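# Place three loose gears on the furnace tray, small side up

## Task

Put each of the three loose gears into an unoccupied spot on the furnace tray with its smaller end facing upward, then release the grippers.

## Robot and tools

Robot: two six-joint arms with parallel grippers, named left_arm and right_arm. The names do not refer to image sides. left_arm is mounted on the +y side at base (-0.018, +0.365, 0) m, nearly unrotated (quat_wxyz +0.999, 0, 0, +0.034). right_arm is at (+0.016, -0.252, 0) m (quat_wxyz +1.000, 0, 0, -0.022). The shared scene frame has its origin on the table top between the arms, +x pointing out over the table and +z up.

Tool execute_actions takes "actions", a list holding zero or one item, plus an optional "pictures" boolean (images come back by default).
- Empty list: no new command; only returns the current state.
- Motion item: {"rows": [...], "steps": n}, where n is 1 to 15 (default 15) and each step is 1/30 s. Each row drives one step; when rows run out, the last row repeats. There is a single list per row covering both arms: exactly 14 numbers, first left_arm's waist, shoulder, elbow, wrist pitch, wrist yaw, wrist roll and gripper opening, then the same seven for right_arm. Every row must contain all 14, even when only one arm should move.
- Wait item: {"steps": n} without rows, n up to 300. It sends nothing new and returns once n steps have elapsed since the previous result.

Joint numbers are absolute target angles in radians, in the same form as the Joint positions line. They are not offsets. Stated ranges for each arm: waist -2.880..2.880, shoulder 0.000..3.142, elbow 0.000..3.019, wrist pitch -1.693..1.571, wrist yaw -1.571..1.571, wrist roll -2.094..2.094. A call is refused, and nothing is sent, if any target exceeds an end by more than 0.019 rad and also lies beyond that joint's last reported angle. True ends can differ from these by up to 0.019 rad. A target past the true end is clipped there, and "joint sent to its limit" is reported; that line may describe an earlier action. Its absence does not prove there is more room.

Gripper opening is on a -1..+1 scale: +1 fully open, -1 closed. Away from the extremes, the fingers go to the point where grip_measured would equal the commanded number. To hold a part, keep commanding somewhat below grip_measured: about 0.03 below gives a firm hold, smaller differences a lighter one. Each gripper's readings carry a fixed error of up to about 1 mm. Pads push roughly 50-62 N each, and can spike harder on first contact. Very thin parts (under about 2 mm) get less force.

Speed limits: each step, a joint's target is held within a fixed distance of its measured angle. Those distances are waist 0.264, shoulder 0.32, elbow 0.276, wrist pitch 0.33, wrist yaw 0.186 and wrist roll 0.522 rad. If the targets would place the gripper more than 70 mm from where it is measured, all targets are scaled back toward the current angles. Large moves therefore need several calls. Between calls the arms keep heading for the last row sent. They stop once everything has nearly settled (slow or blocked motion counts as settled) or when any step is HELD. After that, only a new action moves them further, though fingers already in motion finish their travel.

Result contents:
- State line "left_arm: … | right_arm: …" gives each end_effector_position (m) and end_effector_quat_wxyz in the scene frame. The position is the point between the finger pads, about 1 cm behind the tips. Fingers point along the gripper's +z and close along its y axis. Printed positions can be inaccurate, especially at long reach.
- Joint positions / Joint velocities: one block per arm, six joints (rad, rad/s), then the pad gap (m, m/s; 0.094 m when fully open).
- grip_measured: finger opening on the command scale.
- Joint torques: total drive output per joint, including offsets, scale error, noise and friction. They are nonzero even in free air, so treat them as rough.
- "joint command not followed": a clearance check changed or blocked joint targets on some steps. The rest of the row still ran.
- HELD: marks steps where your row, or part of it, was not sent.
- MOTOR HOT appears from 85 °C. At 100 °C an OVER-TEMPERATURE FAULT occurs: the arm and its gripper go limp and drop until they cool. Holding loads heats motors, even during pauses, so avoid long holds.

Cameras: cam_head_left, cam_head_right, cam_high, cam_low, cam_left_wrist and cam_right_wrist, all 504x504, returned in that order. The wrist cameras are fisheye. The wrist optical frame has +z forward, +x right and +y down in the image.

Tool zoom_image takes "camera" (one of the names above) and "region" [x0, y0, x1, y1] in pixels from the top-left corner, at most 504x504. It returns an enlarged view of that camera's latest image.

Tool read_manual with optional "section" ("licences") returns licence notices only. It does not move the robot.

Tool finished_scene takes "scene", the integer number of the current scene. It ends that scene irreversibly and reports whether the goal holds. Call it only after all gears sit on the tray correctly and both grippers have released. Replying without any tool call also ends the run.

Cautions: nothing may leave the table, so move gently near edges and the tray. Do not let the arms collide or press against each other. Avoid drops, slips, slams and hard pushes. Brief external tugs on held parts or nudges to loose objects may happen, so check the grasp before moving on. Smooth, economical motion is preferred.

Each tool is called after "Request:" in YAML: its name, and indented under it one key for each argument.

## Session

Request:
execute_actions:
  actions: []

Scene clock: 0.00 s of 6000.00 s.
left_arm: end_effector_position=(+0.2039, -0.0429, +0.3004) grip_measured=+1.000 end_effector_quat_wxyz=(+0.336, +0.782, +0.504, +0.147) | right_arm: end_effector_position=(+0.0331, -0.8402, +0.1731) grip_measured=+1.000 end_effector_quat_wxyz=(-0.344, -0.406, -0.539, +0.653)
Joint positions: left_arm=[-1.291  1.177  1.122 -0.872 -0.418  0.915  0.094] | right_arm=[-1.42   1.779  0.703  1.169  0.266 -0.466  0.094]
Joint velocities: left_arm=[-0.015  0.005  0.017 -0.017  0.081  0.022  0.   ] | right_arm=[-0.005 -0.024  0.002 -0.002 -0.051  0.066  0.   ]
Joint torques (N m, as the arm reports them, + toward a larger angle): no reading

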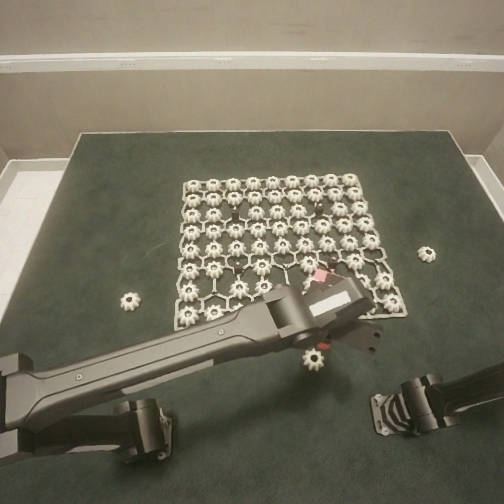

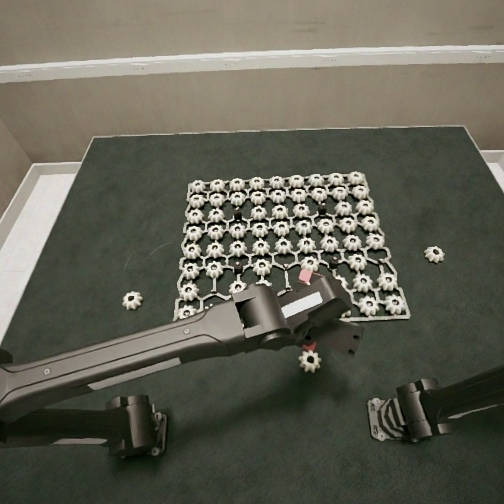

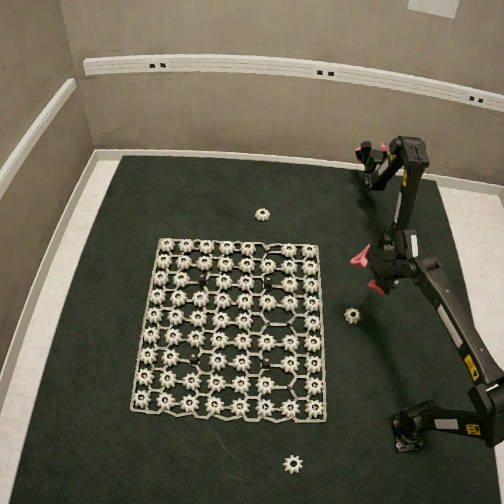

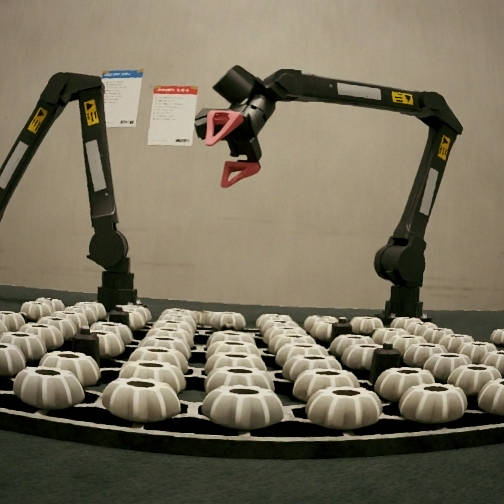

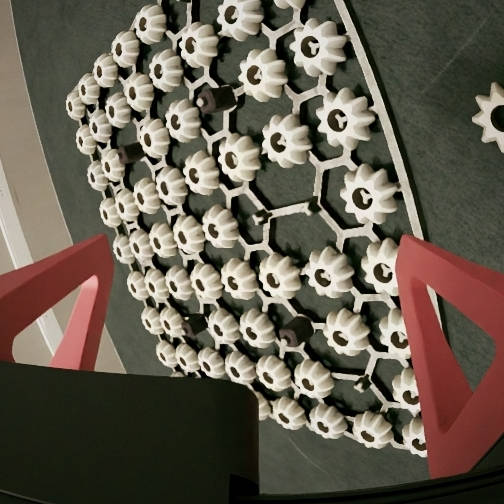

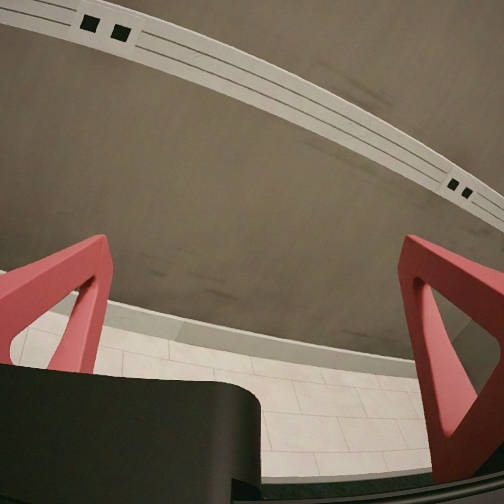

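Request:
zoom_image:
  camera: "cam_low"
  region: [90, 60, 210, 160]

Request:
zoom_image:
  camera: "cam_high"
  region: [120, 190, 400, 490]

Region (90, 60, 210, 160) of cam_low's 504x504 image, scaled by 4.200, with more detail than that image has.

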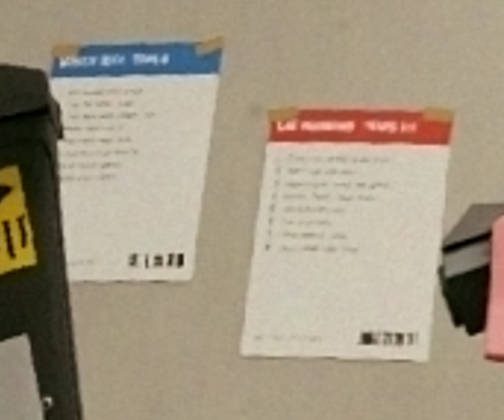

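Region (120, 190, 400, 490) of cam_high's 504x504 image, scaled by 1.680, with more detail than that image has; it fills the left 470 columns of this view, and the rest is white.

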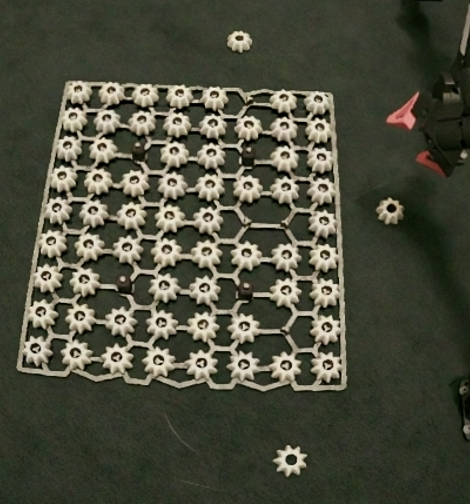

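Request:
zoom_image:
  camera: "cam_high"
  region: [320, 290, 380, 340]

Request:
zoom_image:
  camera: "cam_high"
  region: [260, 440, 320, 490]

Request:
zoom_image:
  camera: "cam_high"
  region: [230, 190, 310, 270]

Request:
zoom_image:
  camera: "cam_left_wrist"
  region: [200, 60, 504, 300]

Region (320, 290, 380, 340) of cam_high's 504x504 image, scaled by 8.400, with more detail than that image has.

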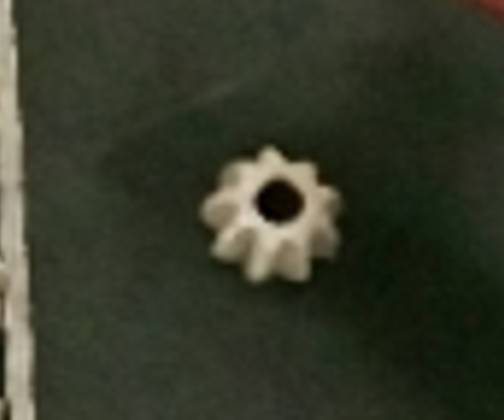

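Region (260, 440, 320, 490) of cam_high's 504x504 image, scaled by 8.400, with more detail than that image has.

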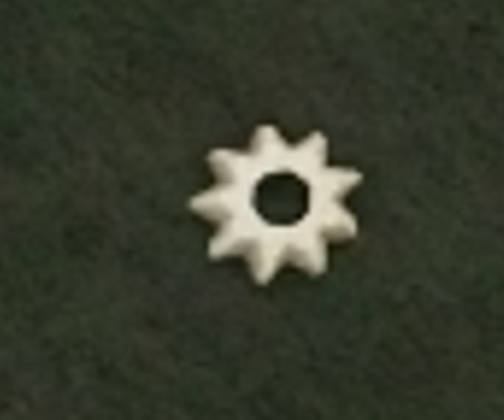

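Region (230, 190, 310, 270) of cam_high's 504x504 image, scaled by 6.300, with more detail than that image has.

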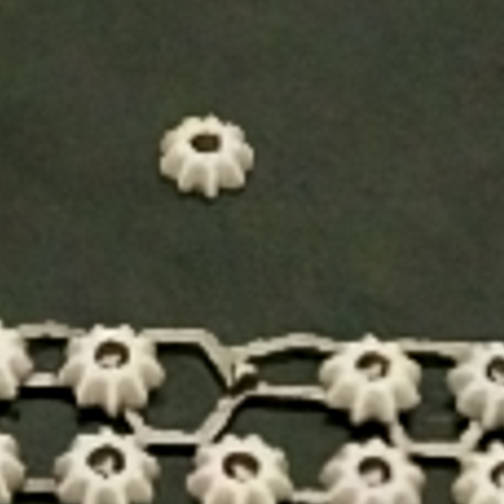

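Region (200, 60, 504, 300) of cam_left_wrist's 504x504 image, scaled by 1.658, with more detail than that image has; it fills the top 398 rows of this view, and the rest is white.

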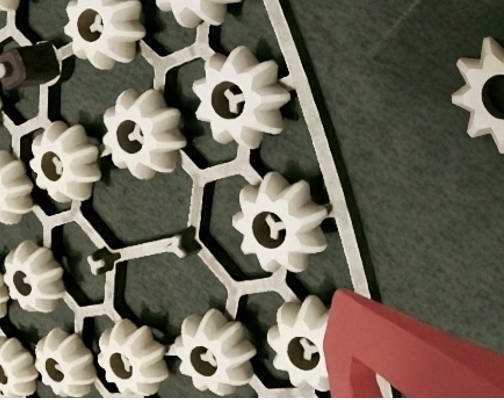

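Request:
execute_actions:
  actions:
    - {"rows": [[-1.2125,1.6268,1.2544,-1.1984,0,0,1,-0.3503,1.8756,1.5958,-1.291,0,0,1]], "steps": 15}
  pictures: false

Request:
execute_actions:
  actions:
    - {"steps": 60}

Scene clock: 76.93 s of 6000.00 s.
left_arm: end_effector_position=(+0.1691, -0.0484, +0.0831) grip_measured=+1.000 end_effector_quat_wxyz=(-0.035, +0.582, +0.813, +0.022) | right_arm: end_effector_position=(+0.3483, -0.8607, +0.1816) grip_measured=+1.000 end_effector_quat_wxyz=(+0.526, +0.337, +0.682, -0.382)
Joint positions: left_arm=[-1.215  1.685  1.221 -1.189 -0.003  0.096  0.094] | right_arm=[-1.021  1.8    1.039  0.605  0.02  -0.166  0.094]
Joint velocities: left_arm=[-0.005 -0.005  0.002 -0.042  0.051 -0.593  0.   ] | right_arm=[ 0.972 -0.005  0.696 -1.131 -0.022  0.212  0.   ]
Joint torques (N m, as the arm reports them, + toward a larger angle): left_arm=[ -1.3  -19.8   10.61  -0.38   0.03  -0.15] | right_arm=[ -0.13 -15.52  10.     1.74  -0.1    0.09]
Steps of this call (steps 1 to 90: nothing new was sent; then 73.43 s passed at rest; steps 91 to 105: all 15 steps of this action). Readings (joint positions):
91: left_arm=[-1.286 1.189 1.132 -0.912 -0.361 0.866] | right_arm=[-1.416 1.779 0.708 1.149 0.239 -0.440]
92: left_arm=[-1.278 1.214 1.157 -0.979 -0.295 0.803] | right_arm=[-1.406 1.780 0.722 1.111 0.205 -0.409]
94: left_arm=[-1.257 1.292 1.196 -1.060 -0.177 0.687] | right_arm=[-1.365 1.787 0.763 1.034 0.140 -0.355]
98: left_arm=[-1.230 1.486 1.219 -1.142 -0.024 0.419] | right_arm=[-1.250 1.798 0.862 0.877 0.061 -0.267]
105: the state above

Scene clock: 78.93 s of 6000.00 s.
left_arm: end_effector_position=(+0.1697, -0.0498, +0.1077) grip_measured=+1.000 end_effector_quat_wxyz=(-0.011, +0.547, +0.837, +0.008) | right_arm: end_effector_position=(+0.5364, -0.4727, +0.1264) grip_measured=+1.000 end_effector_quat_wxyz=(+0.009, +0.194, +0.981, -0.001)
Joint positions: left_arm=[-1.215  1.628  1.221 -1.191 -0.002  0.012  0.094] | right_arm=[-0.357  1.854  1.581 -1.28  -0.002 -0.01   0.094]
Joint velocities: left_arm=[ 0.005 -0.015  0.002 -0.022 -0.066  0.007  0.   ] | right_arm=[-0.005 -0.005 -0.012 -0.017 -0.095  0.037  0.   ]
Joint torques (N m, as the arm reports them, + toward a larger angle): left_arm=[ -1.39 -14.89  10.95  -0.24   0.04  -0.18] | right_arm=[ -0.07 -18.02   9.09  -0.19   0.17   0.07]
Steps of this call (steps 1 to 60: the robot went on to your last target). Readings (joint positions):
1: left_arm=[-1.215 1.680 1.221 -1.190 -0.002 0.079] | right_arm=[-0.988 1.800 1.063 0.567 0.018 -0.156]
2: left_arm=[-1.215 1.672 1.221 -1.191 -0.002 0.066] | right_arm=[-0.955 1.800 1.086 0.529 0.017 -0.146]
4: left_arm=[-1.215 1.655 1.221 -1.191 -0.002 0.046] | right_arm=[-0.889 1.800 1.133 0.454 0.014 -0.129]
8: left_arm=[-1.215 1.630 1.221 -1.191 -0.002 0.026] | right_arm=[-0.757 1.800 1.221 0.305 0.012 -0.103]
60: the state above
All arms were judged still, so your last target was given up. Only a new action makes them travel on or press farther. Fingers that are still opening or closing keep moving.

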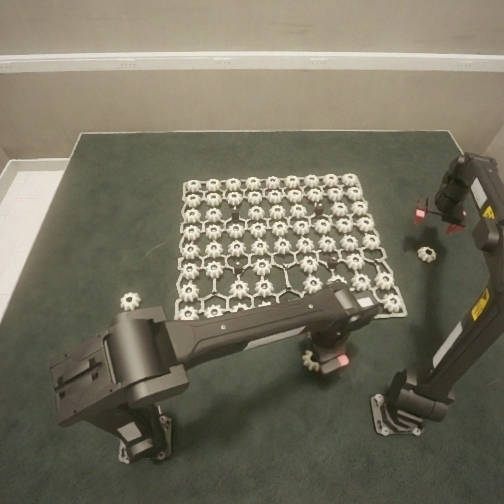

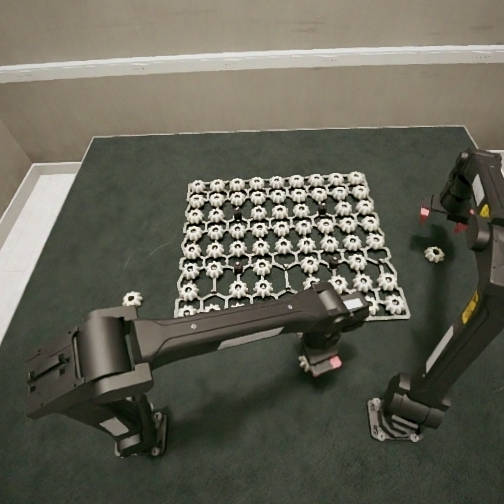

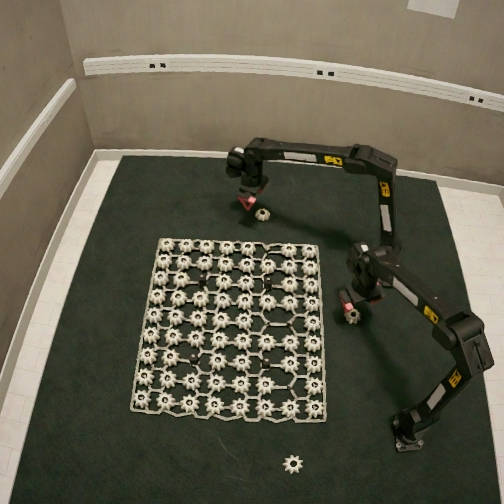

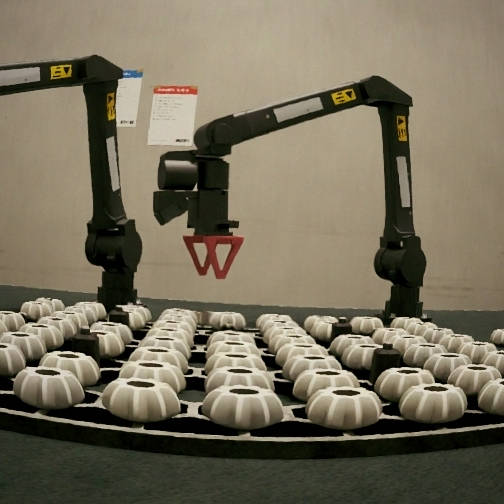

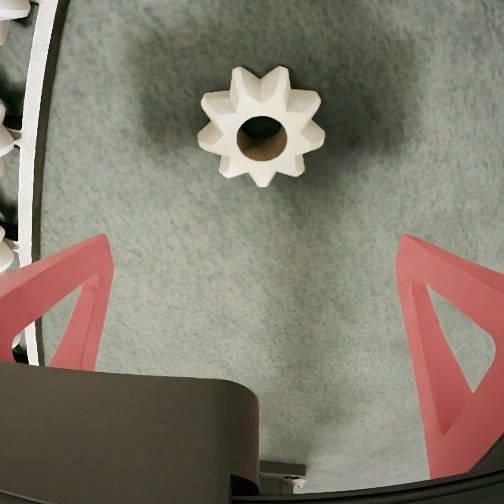

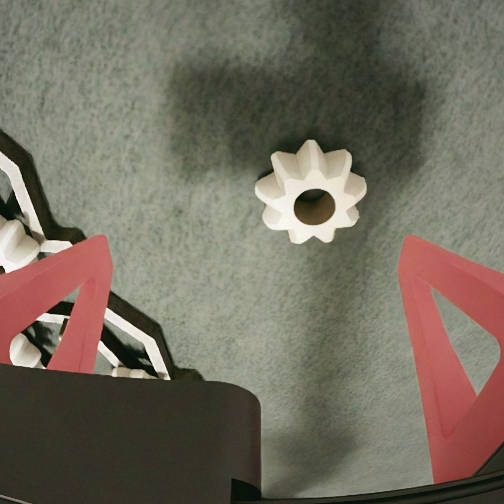

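Request:
execute_actions:
  actions:
    - {"rows": [[-1.213,1.628,1.253,-1.196,0,-0.001,1,-0.351,1.876,1.594,-1.289,0,0.001,1],[-1.213,1.630,1.251,-1.192,0,-0.005,1,-0.352,1.876,1.589,-1.284,0,0.003,1],[-1.213,1.633,1.247,-1.184,0,-0.010,1,-0.355,1.876,1.581,-1.276,0,0.006,1],[-1.214,1.637,1.242,-1.175,0,-0.018,1,-0.358,1.877,1.571,-1.265,0,0.010,1],[-1.214,1.643,1.237,-1.163,0,-0.027,1,-0.361,1.878,1.558,-1.252,0,0.016,1],[-1.214,1.649,1.230,-1.149,0,-0.037,1,-0.366,1.879,1.544,-1.237,0,0.022,1],[-1.215,1.656,1.222,-1.134,0,-0.048,1,-0.370,1.880,1.528,-1.220,0,0.028,1],[-1.216,1.663,1.214,-1.118,0,-0.060,1,-0.375,1.881,1.511,-1.203,0,0.035,1],[-1.216,1.670,1.206,-1.101,0,-0.072,1,-0.380,1.882,1.493,-1.184,0,0.043,1],[-1.217,1.678,1.197,-1.084,0,-0.085,1,-0.386,1.883,1.475,-1.165,0,0.050,1]], "steps": 10}
  pictures: false

Request:
execute_actions:
  actions:
    - {"rows": [[-1.217,1.685,1.189,-1.067,0,-0.098,1,-0.391,1.884,1.457,-1.147,0,0.058,1],[-1.218,1.693,1.180,-1.051,0,-0.110,1,-0.396,1.885,1.440,-1.128,0,0.065,1],[-1.219,1.700,1.172,-1.035,0,-0.122,1,-0.401,1.886,1.423,-1.111,0,0.072,1],[-1.219,1.707,1.165,-1.020,0,-0.133,1,-0.406,1.887,1.407,-1.094,0,0.078,1],[-1.220,1.713,1.158,-1.006,0,-0.143,1,-0.410,1.887,1.392,-1.079,0,0.084,1],[-1.220,1.718,1.152,-0.994,0,-0.152,1,-0.414,1.888,1.380,-1.066,0,0.090,1],[-1.221,1.722,1.147,-0.984,0,-0.160,1,-0.417,1.889,1.369,-1.055,0,0.094,1],[-1.221,1.726,1.143,-0.976,0,-0.165,1,-0.419,1.889,1.362,-1.047,0,0.097,1],[-1.221,1.728,1.141,-0.972,0,-0.169,1,-0.421,1.890,1.357,-1.042,0,0.099,1],[-1.221,1.729,1.140,-0.970,0,-0.170,1,-0.421,1.890,1.355,-1.040,0,0.100,1]], "steps": 15}
  pictures: false

Request:
execute_actions:
  actions:
    - {"steps": 10}

Scene clock: 136.47 s of 6000.00 s.
left_arm: end_effector_position=(+0.1758, -0.0634, +0.1054) grip_measured=+1.000 end_effector_quat_wxyz=(+0.015, +0.528, +0.849, -0.008) | right_arm: end_effector_position=(+0.5328, -0.4740, +0.1056) grip_measured=+1.000 end_effector_quat_wxyz=(+0.016, +0.209, +0.978, -0.002)
Joint positions: left_arm=[-1.215  1.63   1.217 -1.124 -0.002 -0.033  0.094] | right_arm=[-0.361  1.854  1.524 -1.208 -0.002  0.016  0.094]
Joint velocities: left_arm=[ 0.015  0.054 -0.1    0.496  0.081 -0.227  0.   ] | right_arm=[-0.083 -0.005 -0.53   0.515  0.022  0.198  0.   ]
Joint torques (N m, as the arm reports them, + toward a larger angle): left_arm=[ -1.49 -11.57   7.43   0.22   0.05  -0.19] | right_arm=[ -1.94 -17.26   6.8    0.41   0.17   0.08]
Steps of this call (steps 1 to 90: nothing new was sent; then 54.20 s passed at rest; steps 91 to 100: all 10 steps of this action). Readings (joint positions):
91: left_arm=[-1.215 1.628 1.221 -1.191 -0.002 0.012] | right_arm=[-0.357 1.854 1.581 -1.280 -0.002 -0.010]
92: left_arm=[-1.215 1.628 1.221 -1.191 -0.002 0.011] | right_arm=[-0.357 1.854 1.581 -1.280 -0.002 -0.010]
94: left_arm=[-1.215 1.628 1.221 -1.190 -0.002 0.007] | right_arm=[-0.357 1.854 1.581 -1.280 -0.002 -0.008]
98: left_arm=[-1.215 1.628 1.221 -1.155 -0.002 -0.016] | right_arm=[-0.358 1.854 1.556 -1.241 -0.002 0.006]
100: the state above

Scene clock: 136.97 s of 6000.00 s.
left_arm: end_effector_position=(+0.1735, -0.0582, +0.0388) grip_measured=+1.000 end_effector_quat_wxyz=(+0.003, +0.478, +0.878, -0.001) | right_arm: end_effector_position=(+0.4922, -0.4930, +0.0432) grip_measured=+1.000 end_effector_quat_wxyz=(+0.006, +0.273, +0.962, -0.000)
Joint positions: left_arm=[-1.215  1.718  1.135 -0.982 -0.002 -0.149  0.094] | right_arm=[-0.424  1.863  1.359 -1.054 -0.002  0.084  0.094]
Joint velocities: left_arm=[ 0.015 -0.005 -0.017  0.042 -0.095 -0.095  0.   ] | right_arm=[ 0.005  0.005 -0.012  0.042 -0.007  0.007  0.   ]
Joint torques (N m, as the arm reports them, + toward a larger angle): left_arm=[ -1.75 -14.72   8.21   0.53   0.03  -0.17] | right_arm=[ -0.3  -16.41   7.04   0.58   0.18   0.06]
Steps of this call (steps 1 to 15: all 15 steps of this action). Readings (joint positions):
1: left_arm=[-1.215 1.632 1.212 -1.107 -0.002 -0.043] | right_arm=[-0.365 1.854 1.504 -1.190 -0.002 0.022]
2: left_arm=[-1.215 1.636 1.206 -1.090 -0.002 -0.053] | right_arm=[-0.369 1.854 1.483 -1.173 -0.002 0.028]
4: left_arm=[-1.215 1.648 1.191 -1.058 -0.002 -0.075] | right_arm=[-0.381 1.854 1.444 -1.139 -0.002 0.040]
8: left_arm=[-1.215 1.686 1.157 -1.005 -0.002 -0.116] | right_arm=[-0.408 1.856 1.382 -1.083 -0.002 0.064]
15: the state above

Scene clock: 137.30 s of 6000.00 s.
left_arm: end_effector_position=(+0.1738, -0.0590, +0.0388) grip_measured=+1.000 end_effector_quat_wxyz=(+0.004, +0.475, +0.880, -0.002) | right_arm: end_effector_position=(+0.4927, -0.4933, +0.0432) grip_measured=+1.000 end_effector_quat_wxyz=(+0.007, +0.275, +0.961, -0.000)
Joint positions: left_arm=[-1.215  1.718  1.135 -0.979 -0.002 -0.157  0.094] | right_arm=[-0.424  1.863  1.359 -1.052 -0.002  0.089  0.094]
Joint velocities: left_arm=[-0.005  0.005 -0.017 -0.002 -0.037 -0.081  0.   ] | right_arm=[-0.005 -0.005  0.002 -0.017 -0.022 -0.007  0.   ]
Joint torques (N m, as the arm reports them, + toward a larger angle): left_arm=[ -1.78 -14.69   8.03   0.47   0.02  -0.19] | right_arm=[ -0.57 -16.72   6.98   0.71   0.18   0.08]
Steps of this call (steps 1 to 10: the robot went on to your last target). Readings (joint positions):
1: left_arm=[-1.215 1.718 1.135 -0.980 -0.002 -0.151] | right_arm=[-0.424 1.863 1.359 -1.053 -0.002 0.085]
2: left_arm=[-1.215 1.718 1.135 -0.979 -0.002 -0.152] | right_arm=[-0.424 1.863 1.359 -1.052 -0.002 0.086]
4: left_arm=[-1.215 1.718 1.135 -0.979 -0.002 -0.155] | right_arm=[-0.424 1.863 1.359 -1.052 -0.002 0.087]
8: left_arm=[-1.215 1.718 1.135 -0.979 -0.002 -0.156] | right_arm=[-0.424 1.863 1.359 -1.052 -0.002 0.088]
10: the state above

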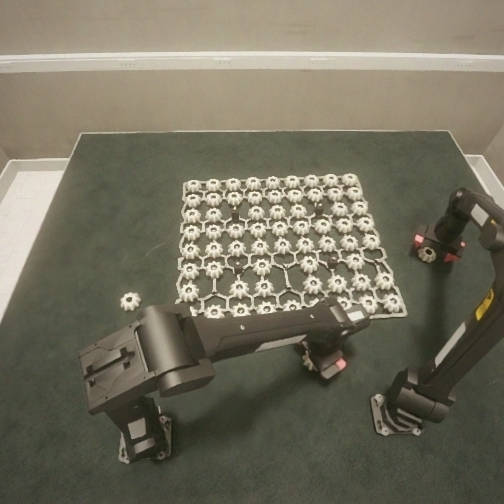

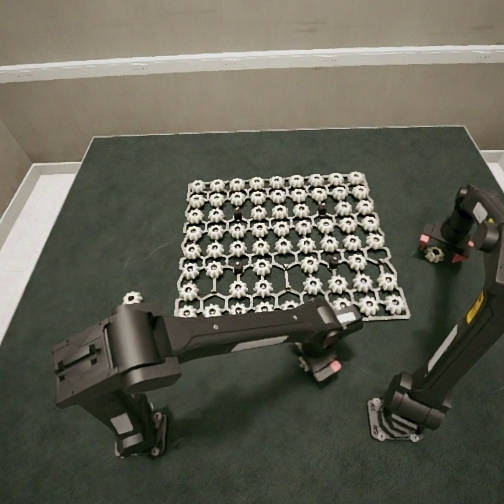

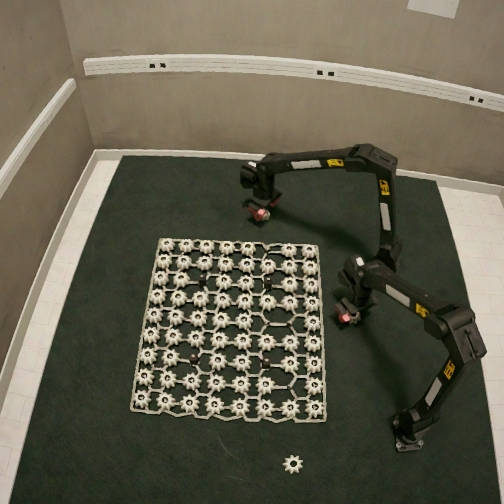

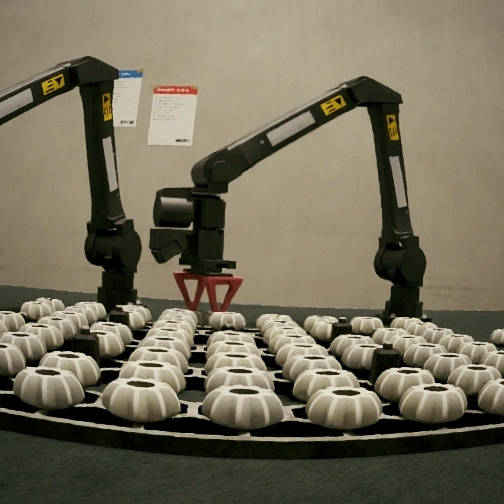

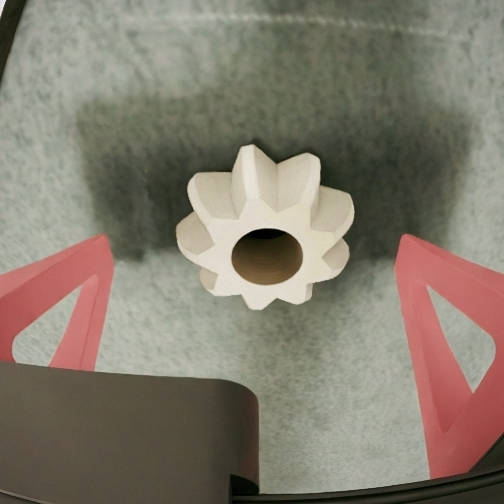

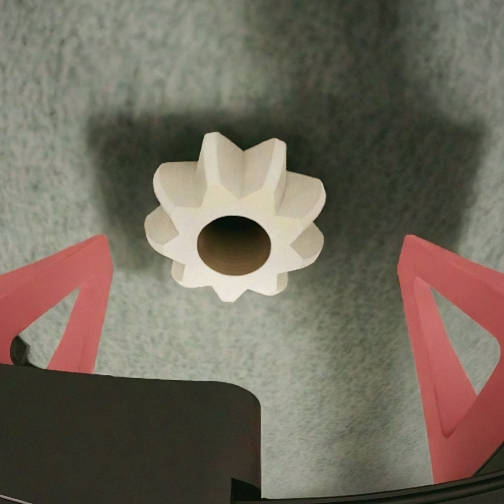

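Request:
execute_actions:
  actions:
    - {"rows": [[-1.222,1.730,1.140,-0.969,0,-0.17,1,-0.421,1.891,1.355,-1.039,0,0.1,1],[-1.222,1.732,1.139,-0.967,0,-0.17,1,-0.420,1.893,1.355,-1.037,0,0.1,1],[-1.223,1.735,1.138,-0.963,0,-0.17,1,-0.419,1.896,1.355,-1.034,0,0.1,1],[-1.224,1.739,1.137,-0.959,0,-0.17,1,-0.418,1.900,1.355,-1.030,0,0.1,1],[-1.225,1.743,1.136,-0.954,0,-0.17,1,-0.417,1.905,1.354,-1.026,0,0.1,1],[-1.226,1.748,1.134,-0.948,0,-0.17,1,-0.415,1.910,1.354,-1.021,0,0.1,1],[-1.227,1.753,1.133,-0.943,0,-0.17,1,-0.414,1.915,1.354,-1.017,0,0.1,1],[-1.228,1.758,1.131,-0.937,0,-0.17,1,-0.412,1.920,1.353,-1.012,0,0.1,1],[-1.229,1.762,1.130,-0.932,0,-0.17,1,-0.411,1.924,1.353,-1.008,0,0.1,1],[-1.229,1.766,1.129,-0.928,0,-0.17,1,-0.410,1.928,1.353,-1.004,0,0.1,1],[-1.230,1.769,1.128,-0.924,0,-0.17,1,-0.409,1.931,1.352,-1.001,0,0.1,1],[-1.230,1.771,1.127,-0.922,0,-0.17,1,-0.408,1.933,1.352,-0.999,0,0.1,1],[-1.230,1.772,1.127,-0.921,0,-0.17,1,-0.408,1.934,1.352,-0.998,0,0.1,1]], "steps": 15}
  pictures: false

Request:
execute_actions:
  actions:
    - {"steps": 10}

Scene clock: 171.17 s of 6000.00 s.
left_arm: end_effector_position=(+0.1739, -0.0689, +0.0287) grip_measured=+1.000 end_effector_quat_wxyz=(+0.014, +0.478, +0.878, -0.009) | right_arm: end_effector_position=(+0.5002, -0.4922, +0.0239) grip_measured=+1.000 end_effector_quat_wxyz=(+0.009, +0.272, +0.962, -0.001)
Joint positions: left_arm=[-1.223  1.74   1.133 -0.931 -0.002 -0.158  0.094] | right_arm=[-0.416  1.901  1.359 -1.011 -0.002  0.089  0.094]
Joint velocities: left_arm=[-0.015  0.083 -0.051  0.032  0.022 -0.007  0.   ] | right_arm=[ 0.024  0.083  0.012  0.032 -0.037  0.022  0.   ]
Joint torques (N m, as the arm reports them, + toward a larger angle): left_arm=[ -1.91 -13.64   7.18   0.51   0.01  -0.18] | right_arm=[ -0.09 -16.82   6.66   0.66   0.18   0.07]
Steps of this call (steps 1 to 15: the robot went on to your last target; steps 16 to 90: nothing new was sent; then 30.37 s passed at rest; steps 91 to 105: all 15 steps of this action). Readings (joint positions):
91: left_arm=[-1.215 1.718 1.135 -0.979 -0.002 -0.158] | right_arm=[-0.424 1.863 1.359 -1.052 -0.002 0.089]
92: left_arm=[-1.215 1.718 1.135 -0.978 -0.002 -0.158] | right_arm=[-0.424 1.863 1.359 -1.051 -0.002 0.089]
94: left_arm=[-1.215 1.718 1.135 -0.974 -0.002 -0.158] | right_arm=[-0.424 1.863 1.359 -1.048 -0.002 0.089]
98: left_arm=[-1.217 1.719 1.135 -0.957 -0.002 -0.158] | right_arm=[-0.424 1.868 1.359 -1.033 -0.002 0.089]
105: the state above

Scene clock: 171.50 s of 6000.00 s.
left_arm: end_effector_position=(+0.1727, -0.0665, +0.0246) grip_measured=+1.000 end_effector_quat_wxyz=(+0.010, +0.478, +0.878, -0.006) | right_arm: end_effector_position=(+0.5006, -0.4915, +0.0218) grip_measured=+1.000 end_effector_quat_wxyz=(+0.008, +0.271, +0.962, -0.000)
Joint positions: left_arm=[-1.224  1.746  1.128 -0.93  -0.002 -0.158  0.094] | right_arm=[-0.415  1.905  1.359 -1.009 -0.002  0.09   0.094]
Joint velocities: left_arm=[-0.005 -0.015 -0.007 -0.002  0.007 -0.022  0.   ] | right_arm=[-0.005 -0.005  0.002  0.002 -0.051  0.007  0.   ]
Joint torques (N m, as the arm reports them, + toward a larger angle): left_arm=[ -1.76 -13.76   7.41   0.43   0.03  -0.19] | right_arm=[ -0.15 -16.71   6.58   0.68   0.19   0.06]
Steps of this call (steps 1 to 10: the robot went on to your last target). Readings (joint positions):
1: left_arm=[-1.224 1.743 1.132 -0.930 -0.002 -0.158] | right_arm=[-0.416 1.903 1.359 -1.011 -0.002 0.089]
2: left_arm=[-1.224 1.745 1.131 -0.930 -0.002 -0.158] | right_arm=[-0.415 1.905 1.359 -1.011 -0.002 0.090]
4: left_arm=[-1.224 1.746 1.129 -0.930 -0.002 -0.158] | right_arm=[-0.415 1.905 1.359 -1.009 -0.002 0.090]
8: left_arm=[-1.224 1.746 1.128 -0.930 -0.002 -0.158] | right_arm=[-0.415 1.905 1.359 -1.009 -0.002 0.090]
10: the state above

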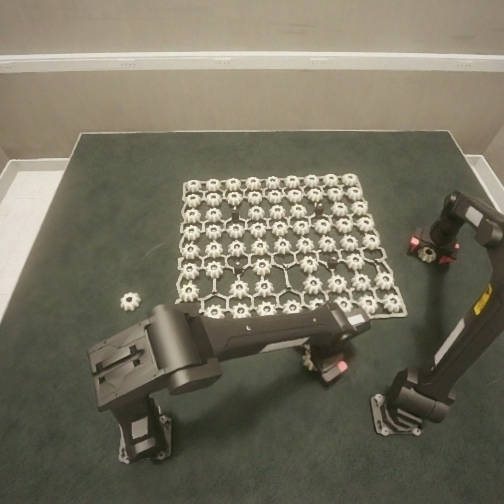

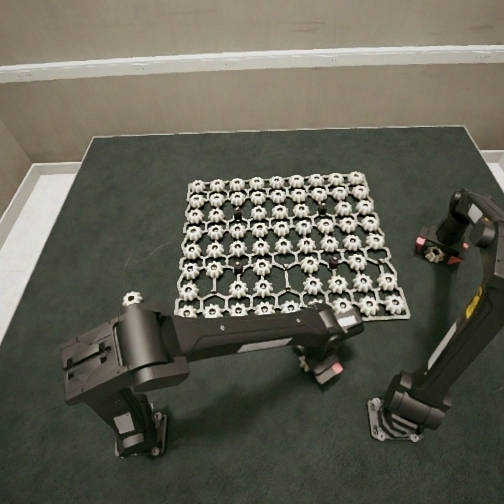

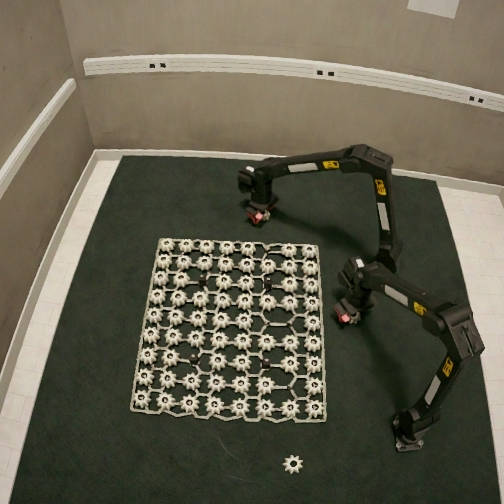

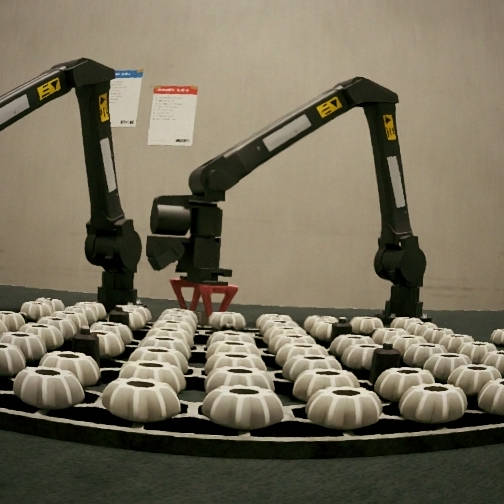

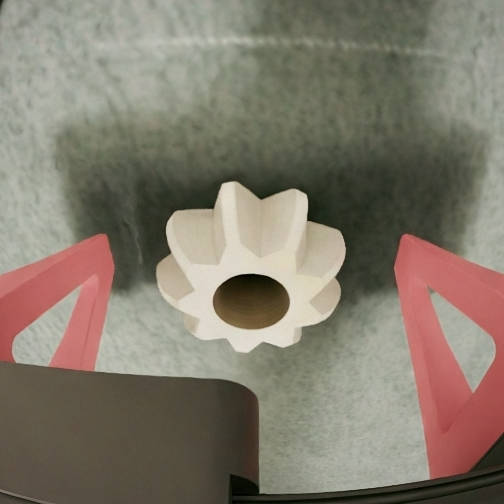

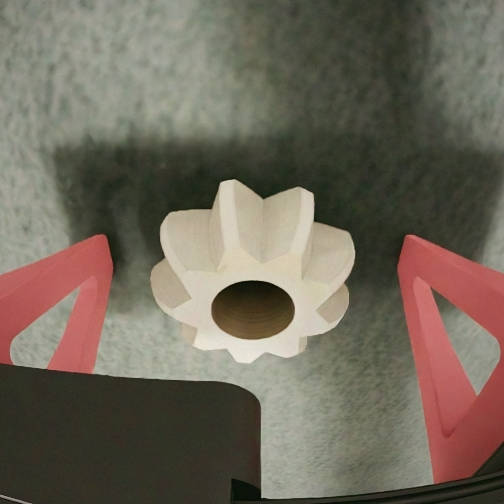

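Request:
execute_actions:
  actions:
    - {"rows": [[-1.23,1.774,1.127,-0.926,0,-0.17,0.95,-0.408,1.935,1.352,-1.002,0,0.1,0.95],[-1.23,1.776,1.127,-0.931,0,-0.17,0.9,-0.408,1.936,1.352,-1.006,0,0.1,0.9],[-1.23,1.778,1.127,-0.936,0,-0.17,0.85,-0.408,1.937,1.352,-1.010,0,0.1,0.85],[-1.23,1.780,1.127,-0.941,0,-0.17,0.8,-0.408,1.938,1.352,-1.014,0,0.1,0.8],[-1.23,1.782,1.127,-0.945,0,-0.17,0.75,-0.408,1.939,1.352,-1.018,0,0.1,0.75],[-1.23,1.784,1.127,-0.949,0,-0.17,0.7,-0.408,1.940,1.352,-1.021,0,0.1,0.7],[-1.23,1.786,1.127,-0.951,0,-0.17,0.65,-0.408,1.941,1.352,-1.023,0,0.1,0.65],[-1.23,1.787,1.127,-0.953,0,-0.17,0.6,-0.408,1.942,1.352,-1.025,0,0.1,0.6],[-1.23,1.787,1.127,-0.953,0,-0.17,0.56,-0.408,1.942,1.352,-1.025,0,0.1,0.56],[-1.23,1.787,1.127,-0.953,0,-0.17,0.52,-0.408,1.942,1.352,-1.025,0,0.1,0.52],[-1.23,1.787,1.127,-0.953,0,-0.17,0.5,-0.408,1.942,1.352,-1.025,0,0.1,0.5]], "steps": 15}
  pictures: false

Request:
execute_actions:
  actions:
    - {"rows": [[-1.23,1.787,1.127,-0.953,0,-0.17,0.47,-0.408,1.942,1.352,-1.025,0,0.1,0.47],[-1.23,1.787,1.127,-0.953,0,-0.17,0.44,-0.408,1.942,1.352,-1.025,0,0.1,0.44],[-1.23,1.787,1.127,-0.953,0,-0.17,0.41,-0.408,1.942,1.352,-1.025,0,0.1,0.41],[-1.23,1.787,1.127,-0.953,0,-0.17,0.38,-0.408,1.942,1.352,-1.025,0,0.1,0.38],[-1.23,1.787,1.127,-0.953,0,-0.17,0.35,-0.408,1.942,1.352,-1.025,0,0.1,0.35],[-1.23,1.787,1.127,-0.953,0,-0.17,0.32,-0.408,1.942,1.352,-1.025,0,0.1,0.32],[-1.23,1.787,1.127,-0.953,0,-0.17,0.29,-0.408,1.942,1.352,-1.025,0,0.1,0.29],[-1.23,1.787,1.127,-0.953,0,-0.17,0.26,-0.408,1.942,1.352,-1.025,0,0.1,0.26],[-1.23,1.787,1.127,-0.953,0,-0.17,0.23,-0.408,1.942,1.352,-1.025,0,0.1,0.23],[-1.23,1.787,1.127,-0.953,0,-0.17,0.2,-0.408,1.942,1.352,-1.025,0,0.1,0.2]], "steps": 15}

Scene clock: 194.53 s of 6000.00 s.
left_arm: end_effector_position=(+0.1706, -0.0618, +0.0191) grip_measured=+0.502 end_effector_quat_wxyz=(-0.001, +0.478, +0.878, +0.002) | right_arm: end_effector_position=(+0.4996, -0.4910, +0.0217) grip_measured=+0.502 end_effector_quat_wxyz=(+0.005, +0.271, +0.962, -0.000)
Joint positions: left_arm=[-1.224  1.758  1.128 -0.945 -0.002 -0.158  0.071] | right_arm=[-0.415  1.905  1.359 -1.014 -0.002  0.09   0.071]
Joint velocities: left_arm=[-0.005 -0.015 -0.012  0.007 -0.037  0.051 -0.   ] | right_arm=[-0.015  0.005  0.007  0.002 -0.066  0.007 -0.001]
Joint torques (N m, as the arm reports them, + toward a larger angle): left_arm=[ -2.04 -13.53   7.24  -0.21   0.01  -0.19] | right_arm=[ -0.12 -16.04   6.6   -0.2    0.18   0.06]
Steps of this call (steps 1 to 15: the robot went on to your last target; steps 16 to 90: nothing new was sent; then 19.53 s passed at rest; steps 91 to 105: all 15 steps of this action). Readings (joint positions):
91: left_arm=[-1.224 1.746 1.128 -0.930 -0.002 -0.158] | right_arm=[-0.415 1.905 1.359 -1.009 -0.002 0.090]
92: left_arm=[-1.224 1.746 1.128 -0.930 -0.002 -0.158] | right_arm=[-0.415 1.905 1.359 -1.009 -0.002 0.090]
94: left_arm=[-1.224 1.746 1.128 -0.930 -0.002 -0.158] | right_arm=[-0.415 1.905 1.359 -1.009 -0.002 0.090]
98: left_arm=[-1.224 1.750 1.128 -0.940 -0.002 -0.158] | right_arm=[-0.415 1.905 1.359 -1.011 -0.002 0.090]
105: the state above

Scene clock: 195.03 s of 6000.00 s.
left_arm: end_effector_position=(+0.1706, -0.0618, +0.0189) grip_measured=+0.215 end_effector_quat_wxyz=(-0.001, +0.478, +0.878, +0.002) | right_arm: end_effector_position=(+0.4998, -0.4906, +0.0217) grip_measured=+0.215 end_effector_quat_wxyz=(+0.005, +0.271, +0.963, -0.000)
Joint positions: left_arm=[-1.224  1.759  1.128 -0.945 -0.002 -0.158  0.057] | right_arm=[-0.414  1.905  1.359 -1.014 -0.002  0.09   0.057]
Joint velocities: left_arm=[-0.005 -0.015  0.002 -0.007 -0.051  0.051  0.   ] | right_arm=[-0.005 -0.005 -0.002 -0.017  0.022 -0.022  0.   ]
Joint torques (N m, as the arm reports them, + toward a larger angle): left_arm=[ -1.67 -13.25   7.28  -0.3    0.03  -0.2 ] | right_arm=[ -0.22 -16.05   6.59  -0.21   0.18   0.06]
Steps of this call (steps 1 to 15: all 15 steps of this action). Readings (joint positions):
1: left_arm=[-1.224 1.758 1.128 -0.945 -0.002 -0.158] | right_arm=[-0.415 1.905 1.359 -1.014 -0.002 0.090]
2: left_arm=[-1.224 1.758 1.128 -0.945 -0.002 -0.158] | right_arm=[-0.415 1.905 1.359 -1.014 -0.002 0.090]
4: left_arm=[-1.224 1.758 1.128 -0.945 -0.002 -0.158] | right_arm=[-0.415 1.905 1.359 -1.014 -0.002 0.090]
8: left_arm=[-1.224 1.758 1.128 -0.945 -0.002 -0.158] | right_arm=[-0.414 1.905 1.359 -1.014 -0.002 0.090]
15: the state above

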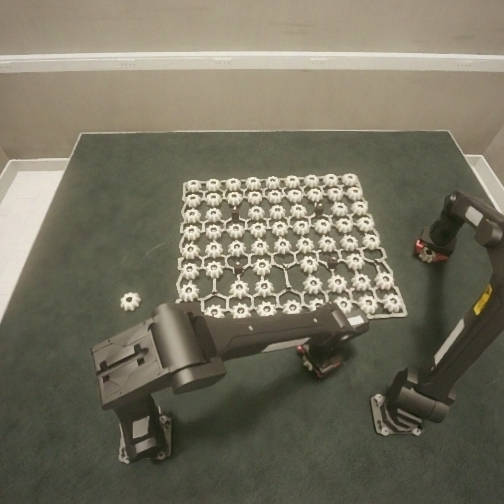

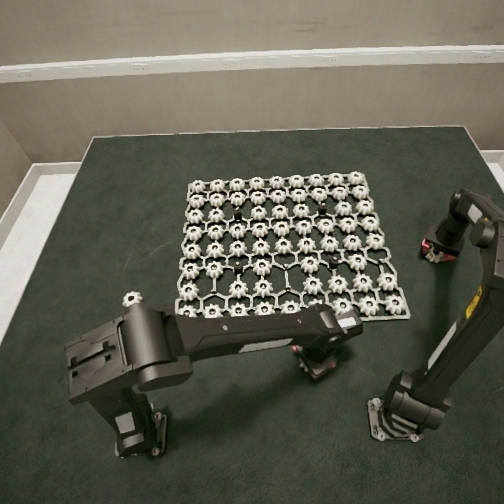

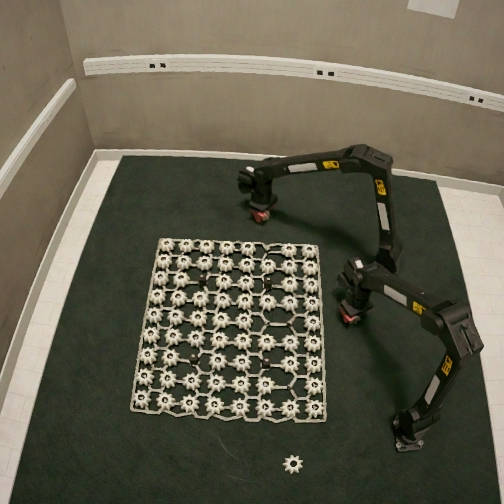

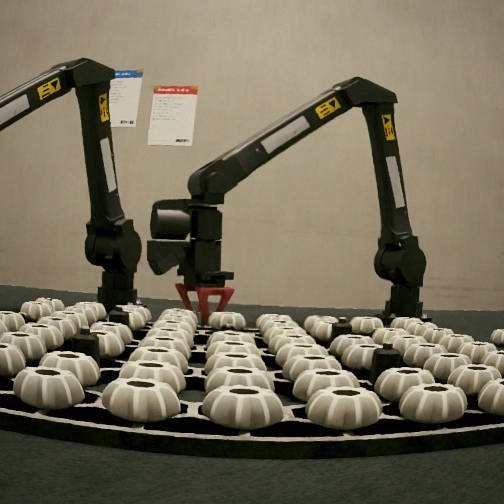

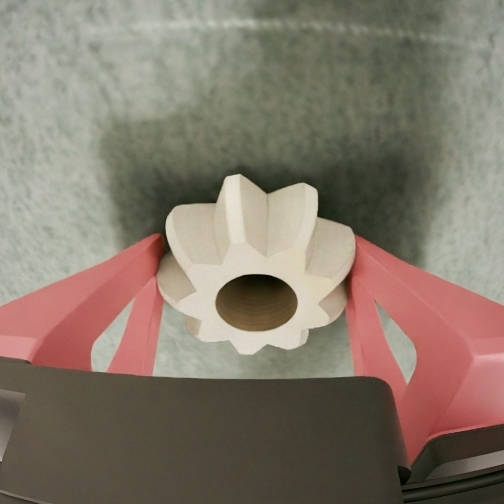

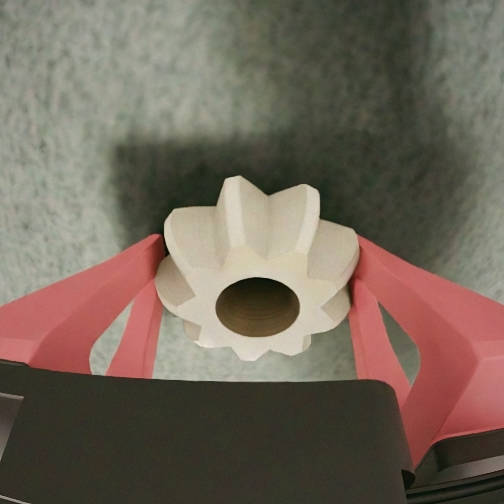

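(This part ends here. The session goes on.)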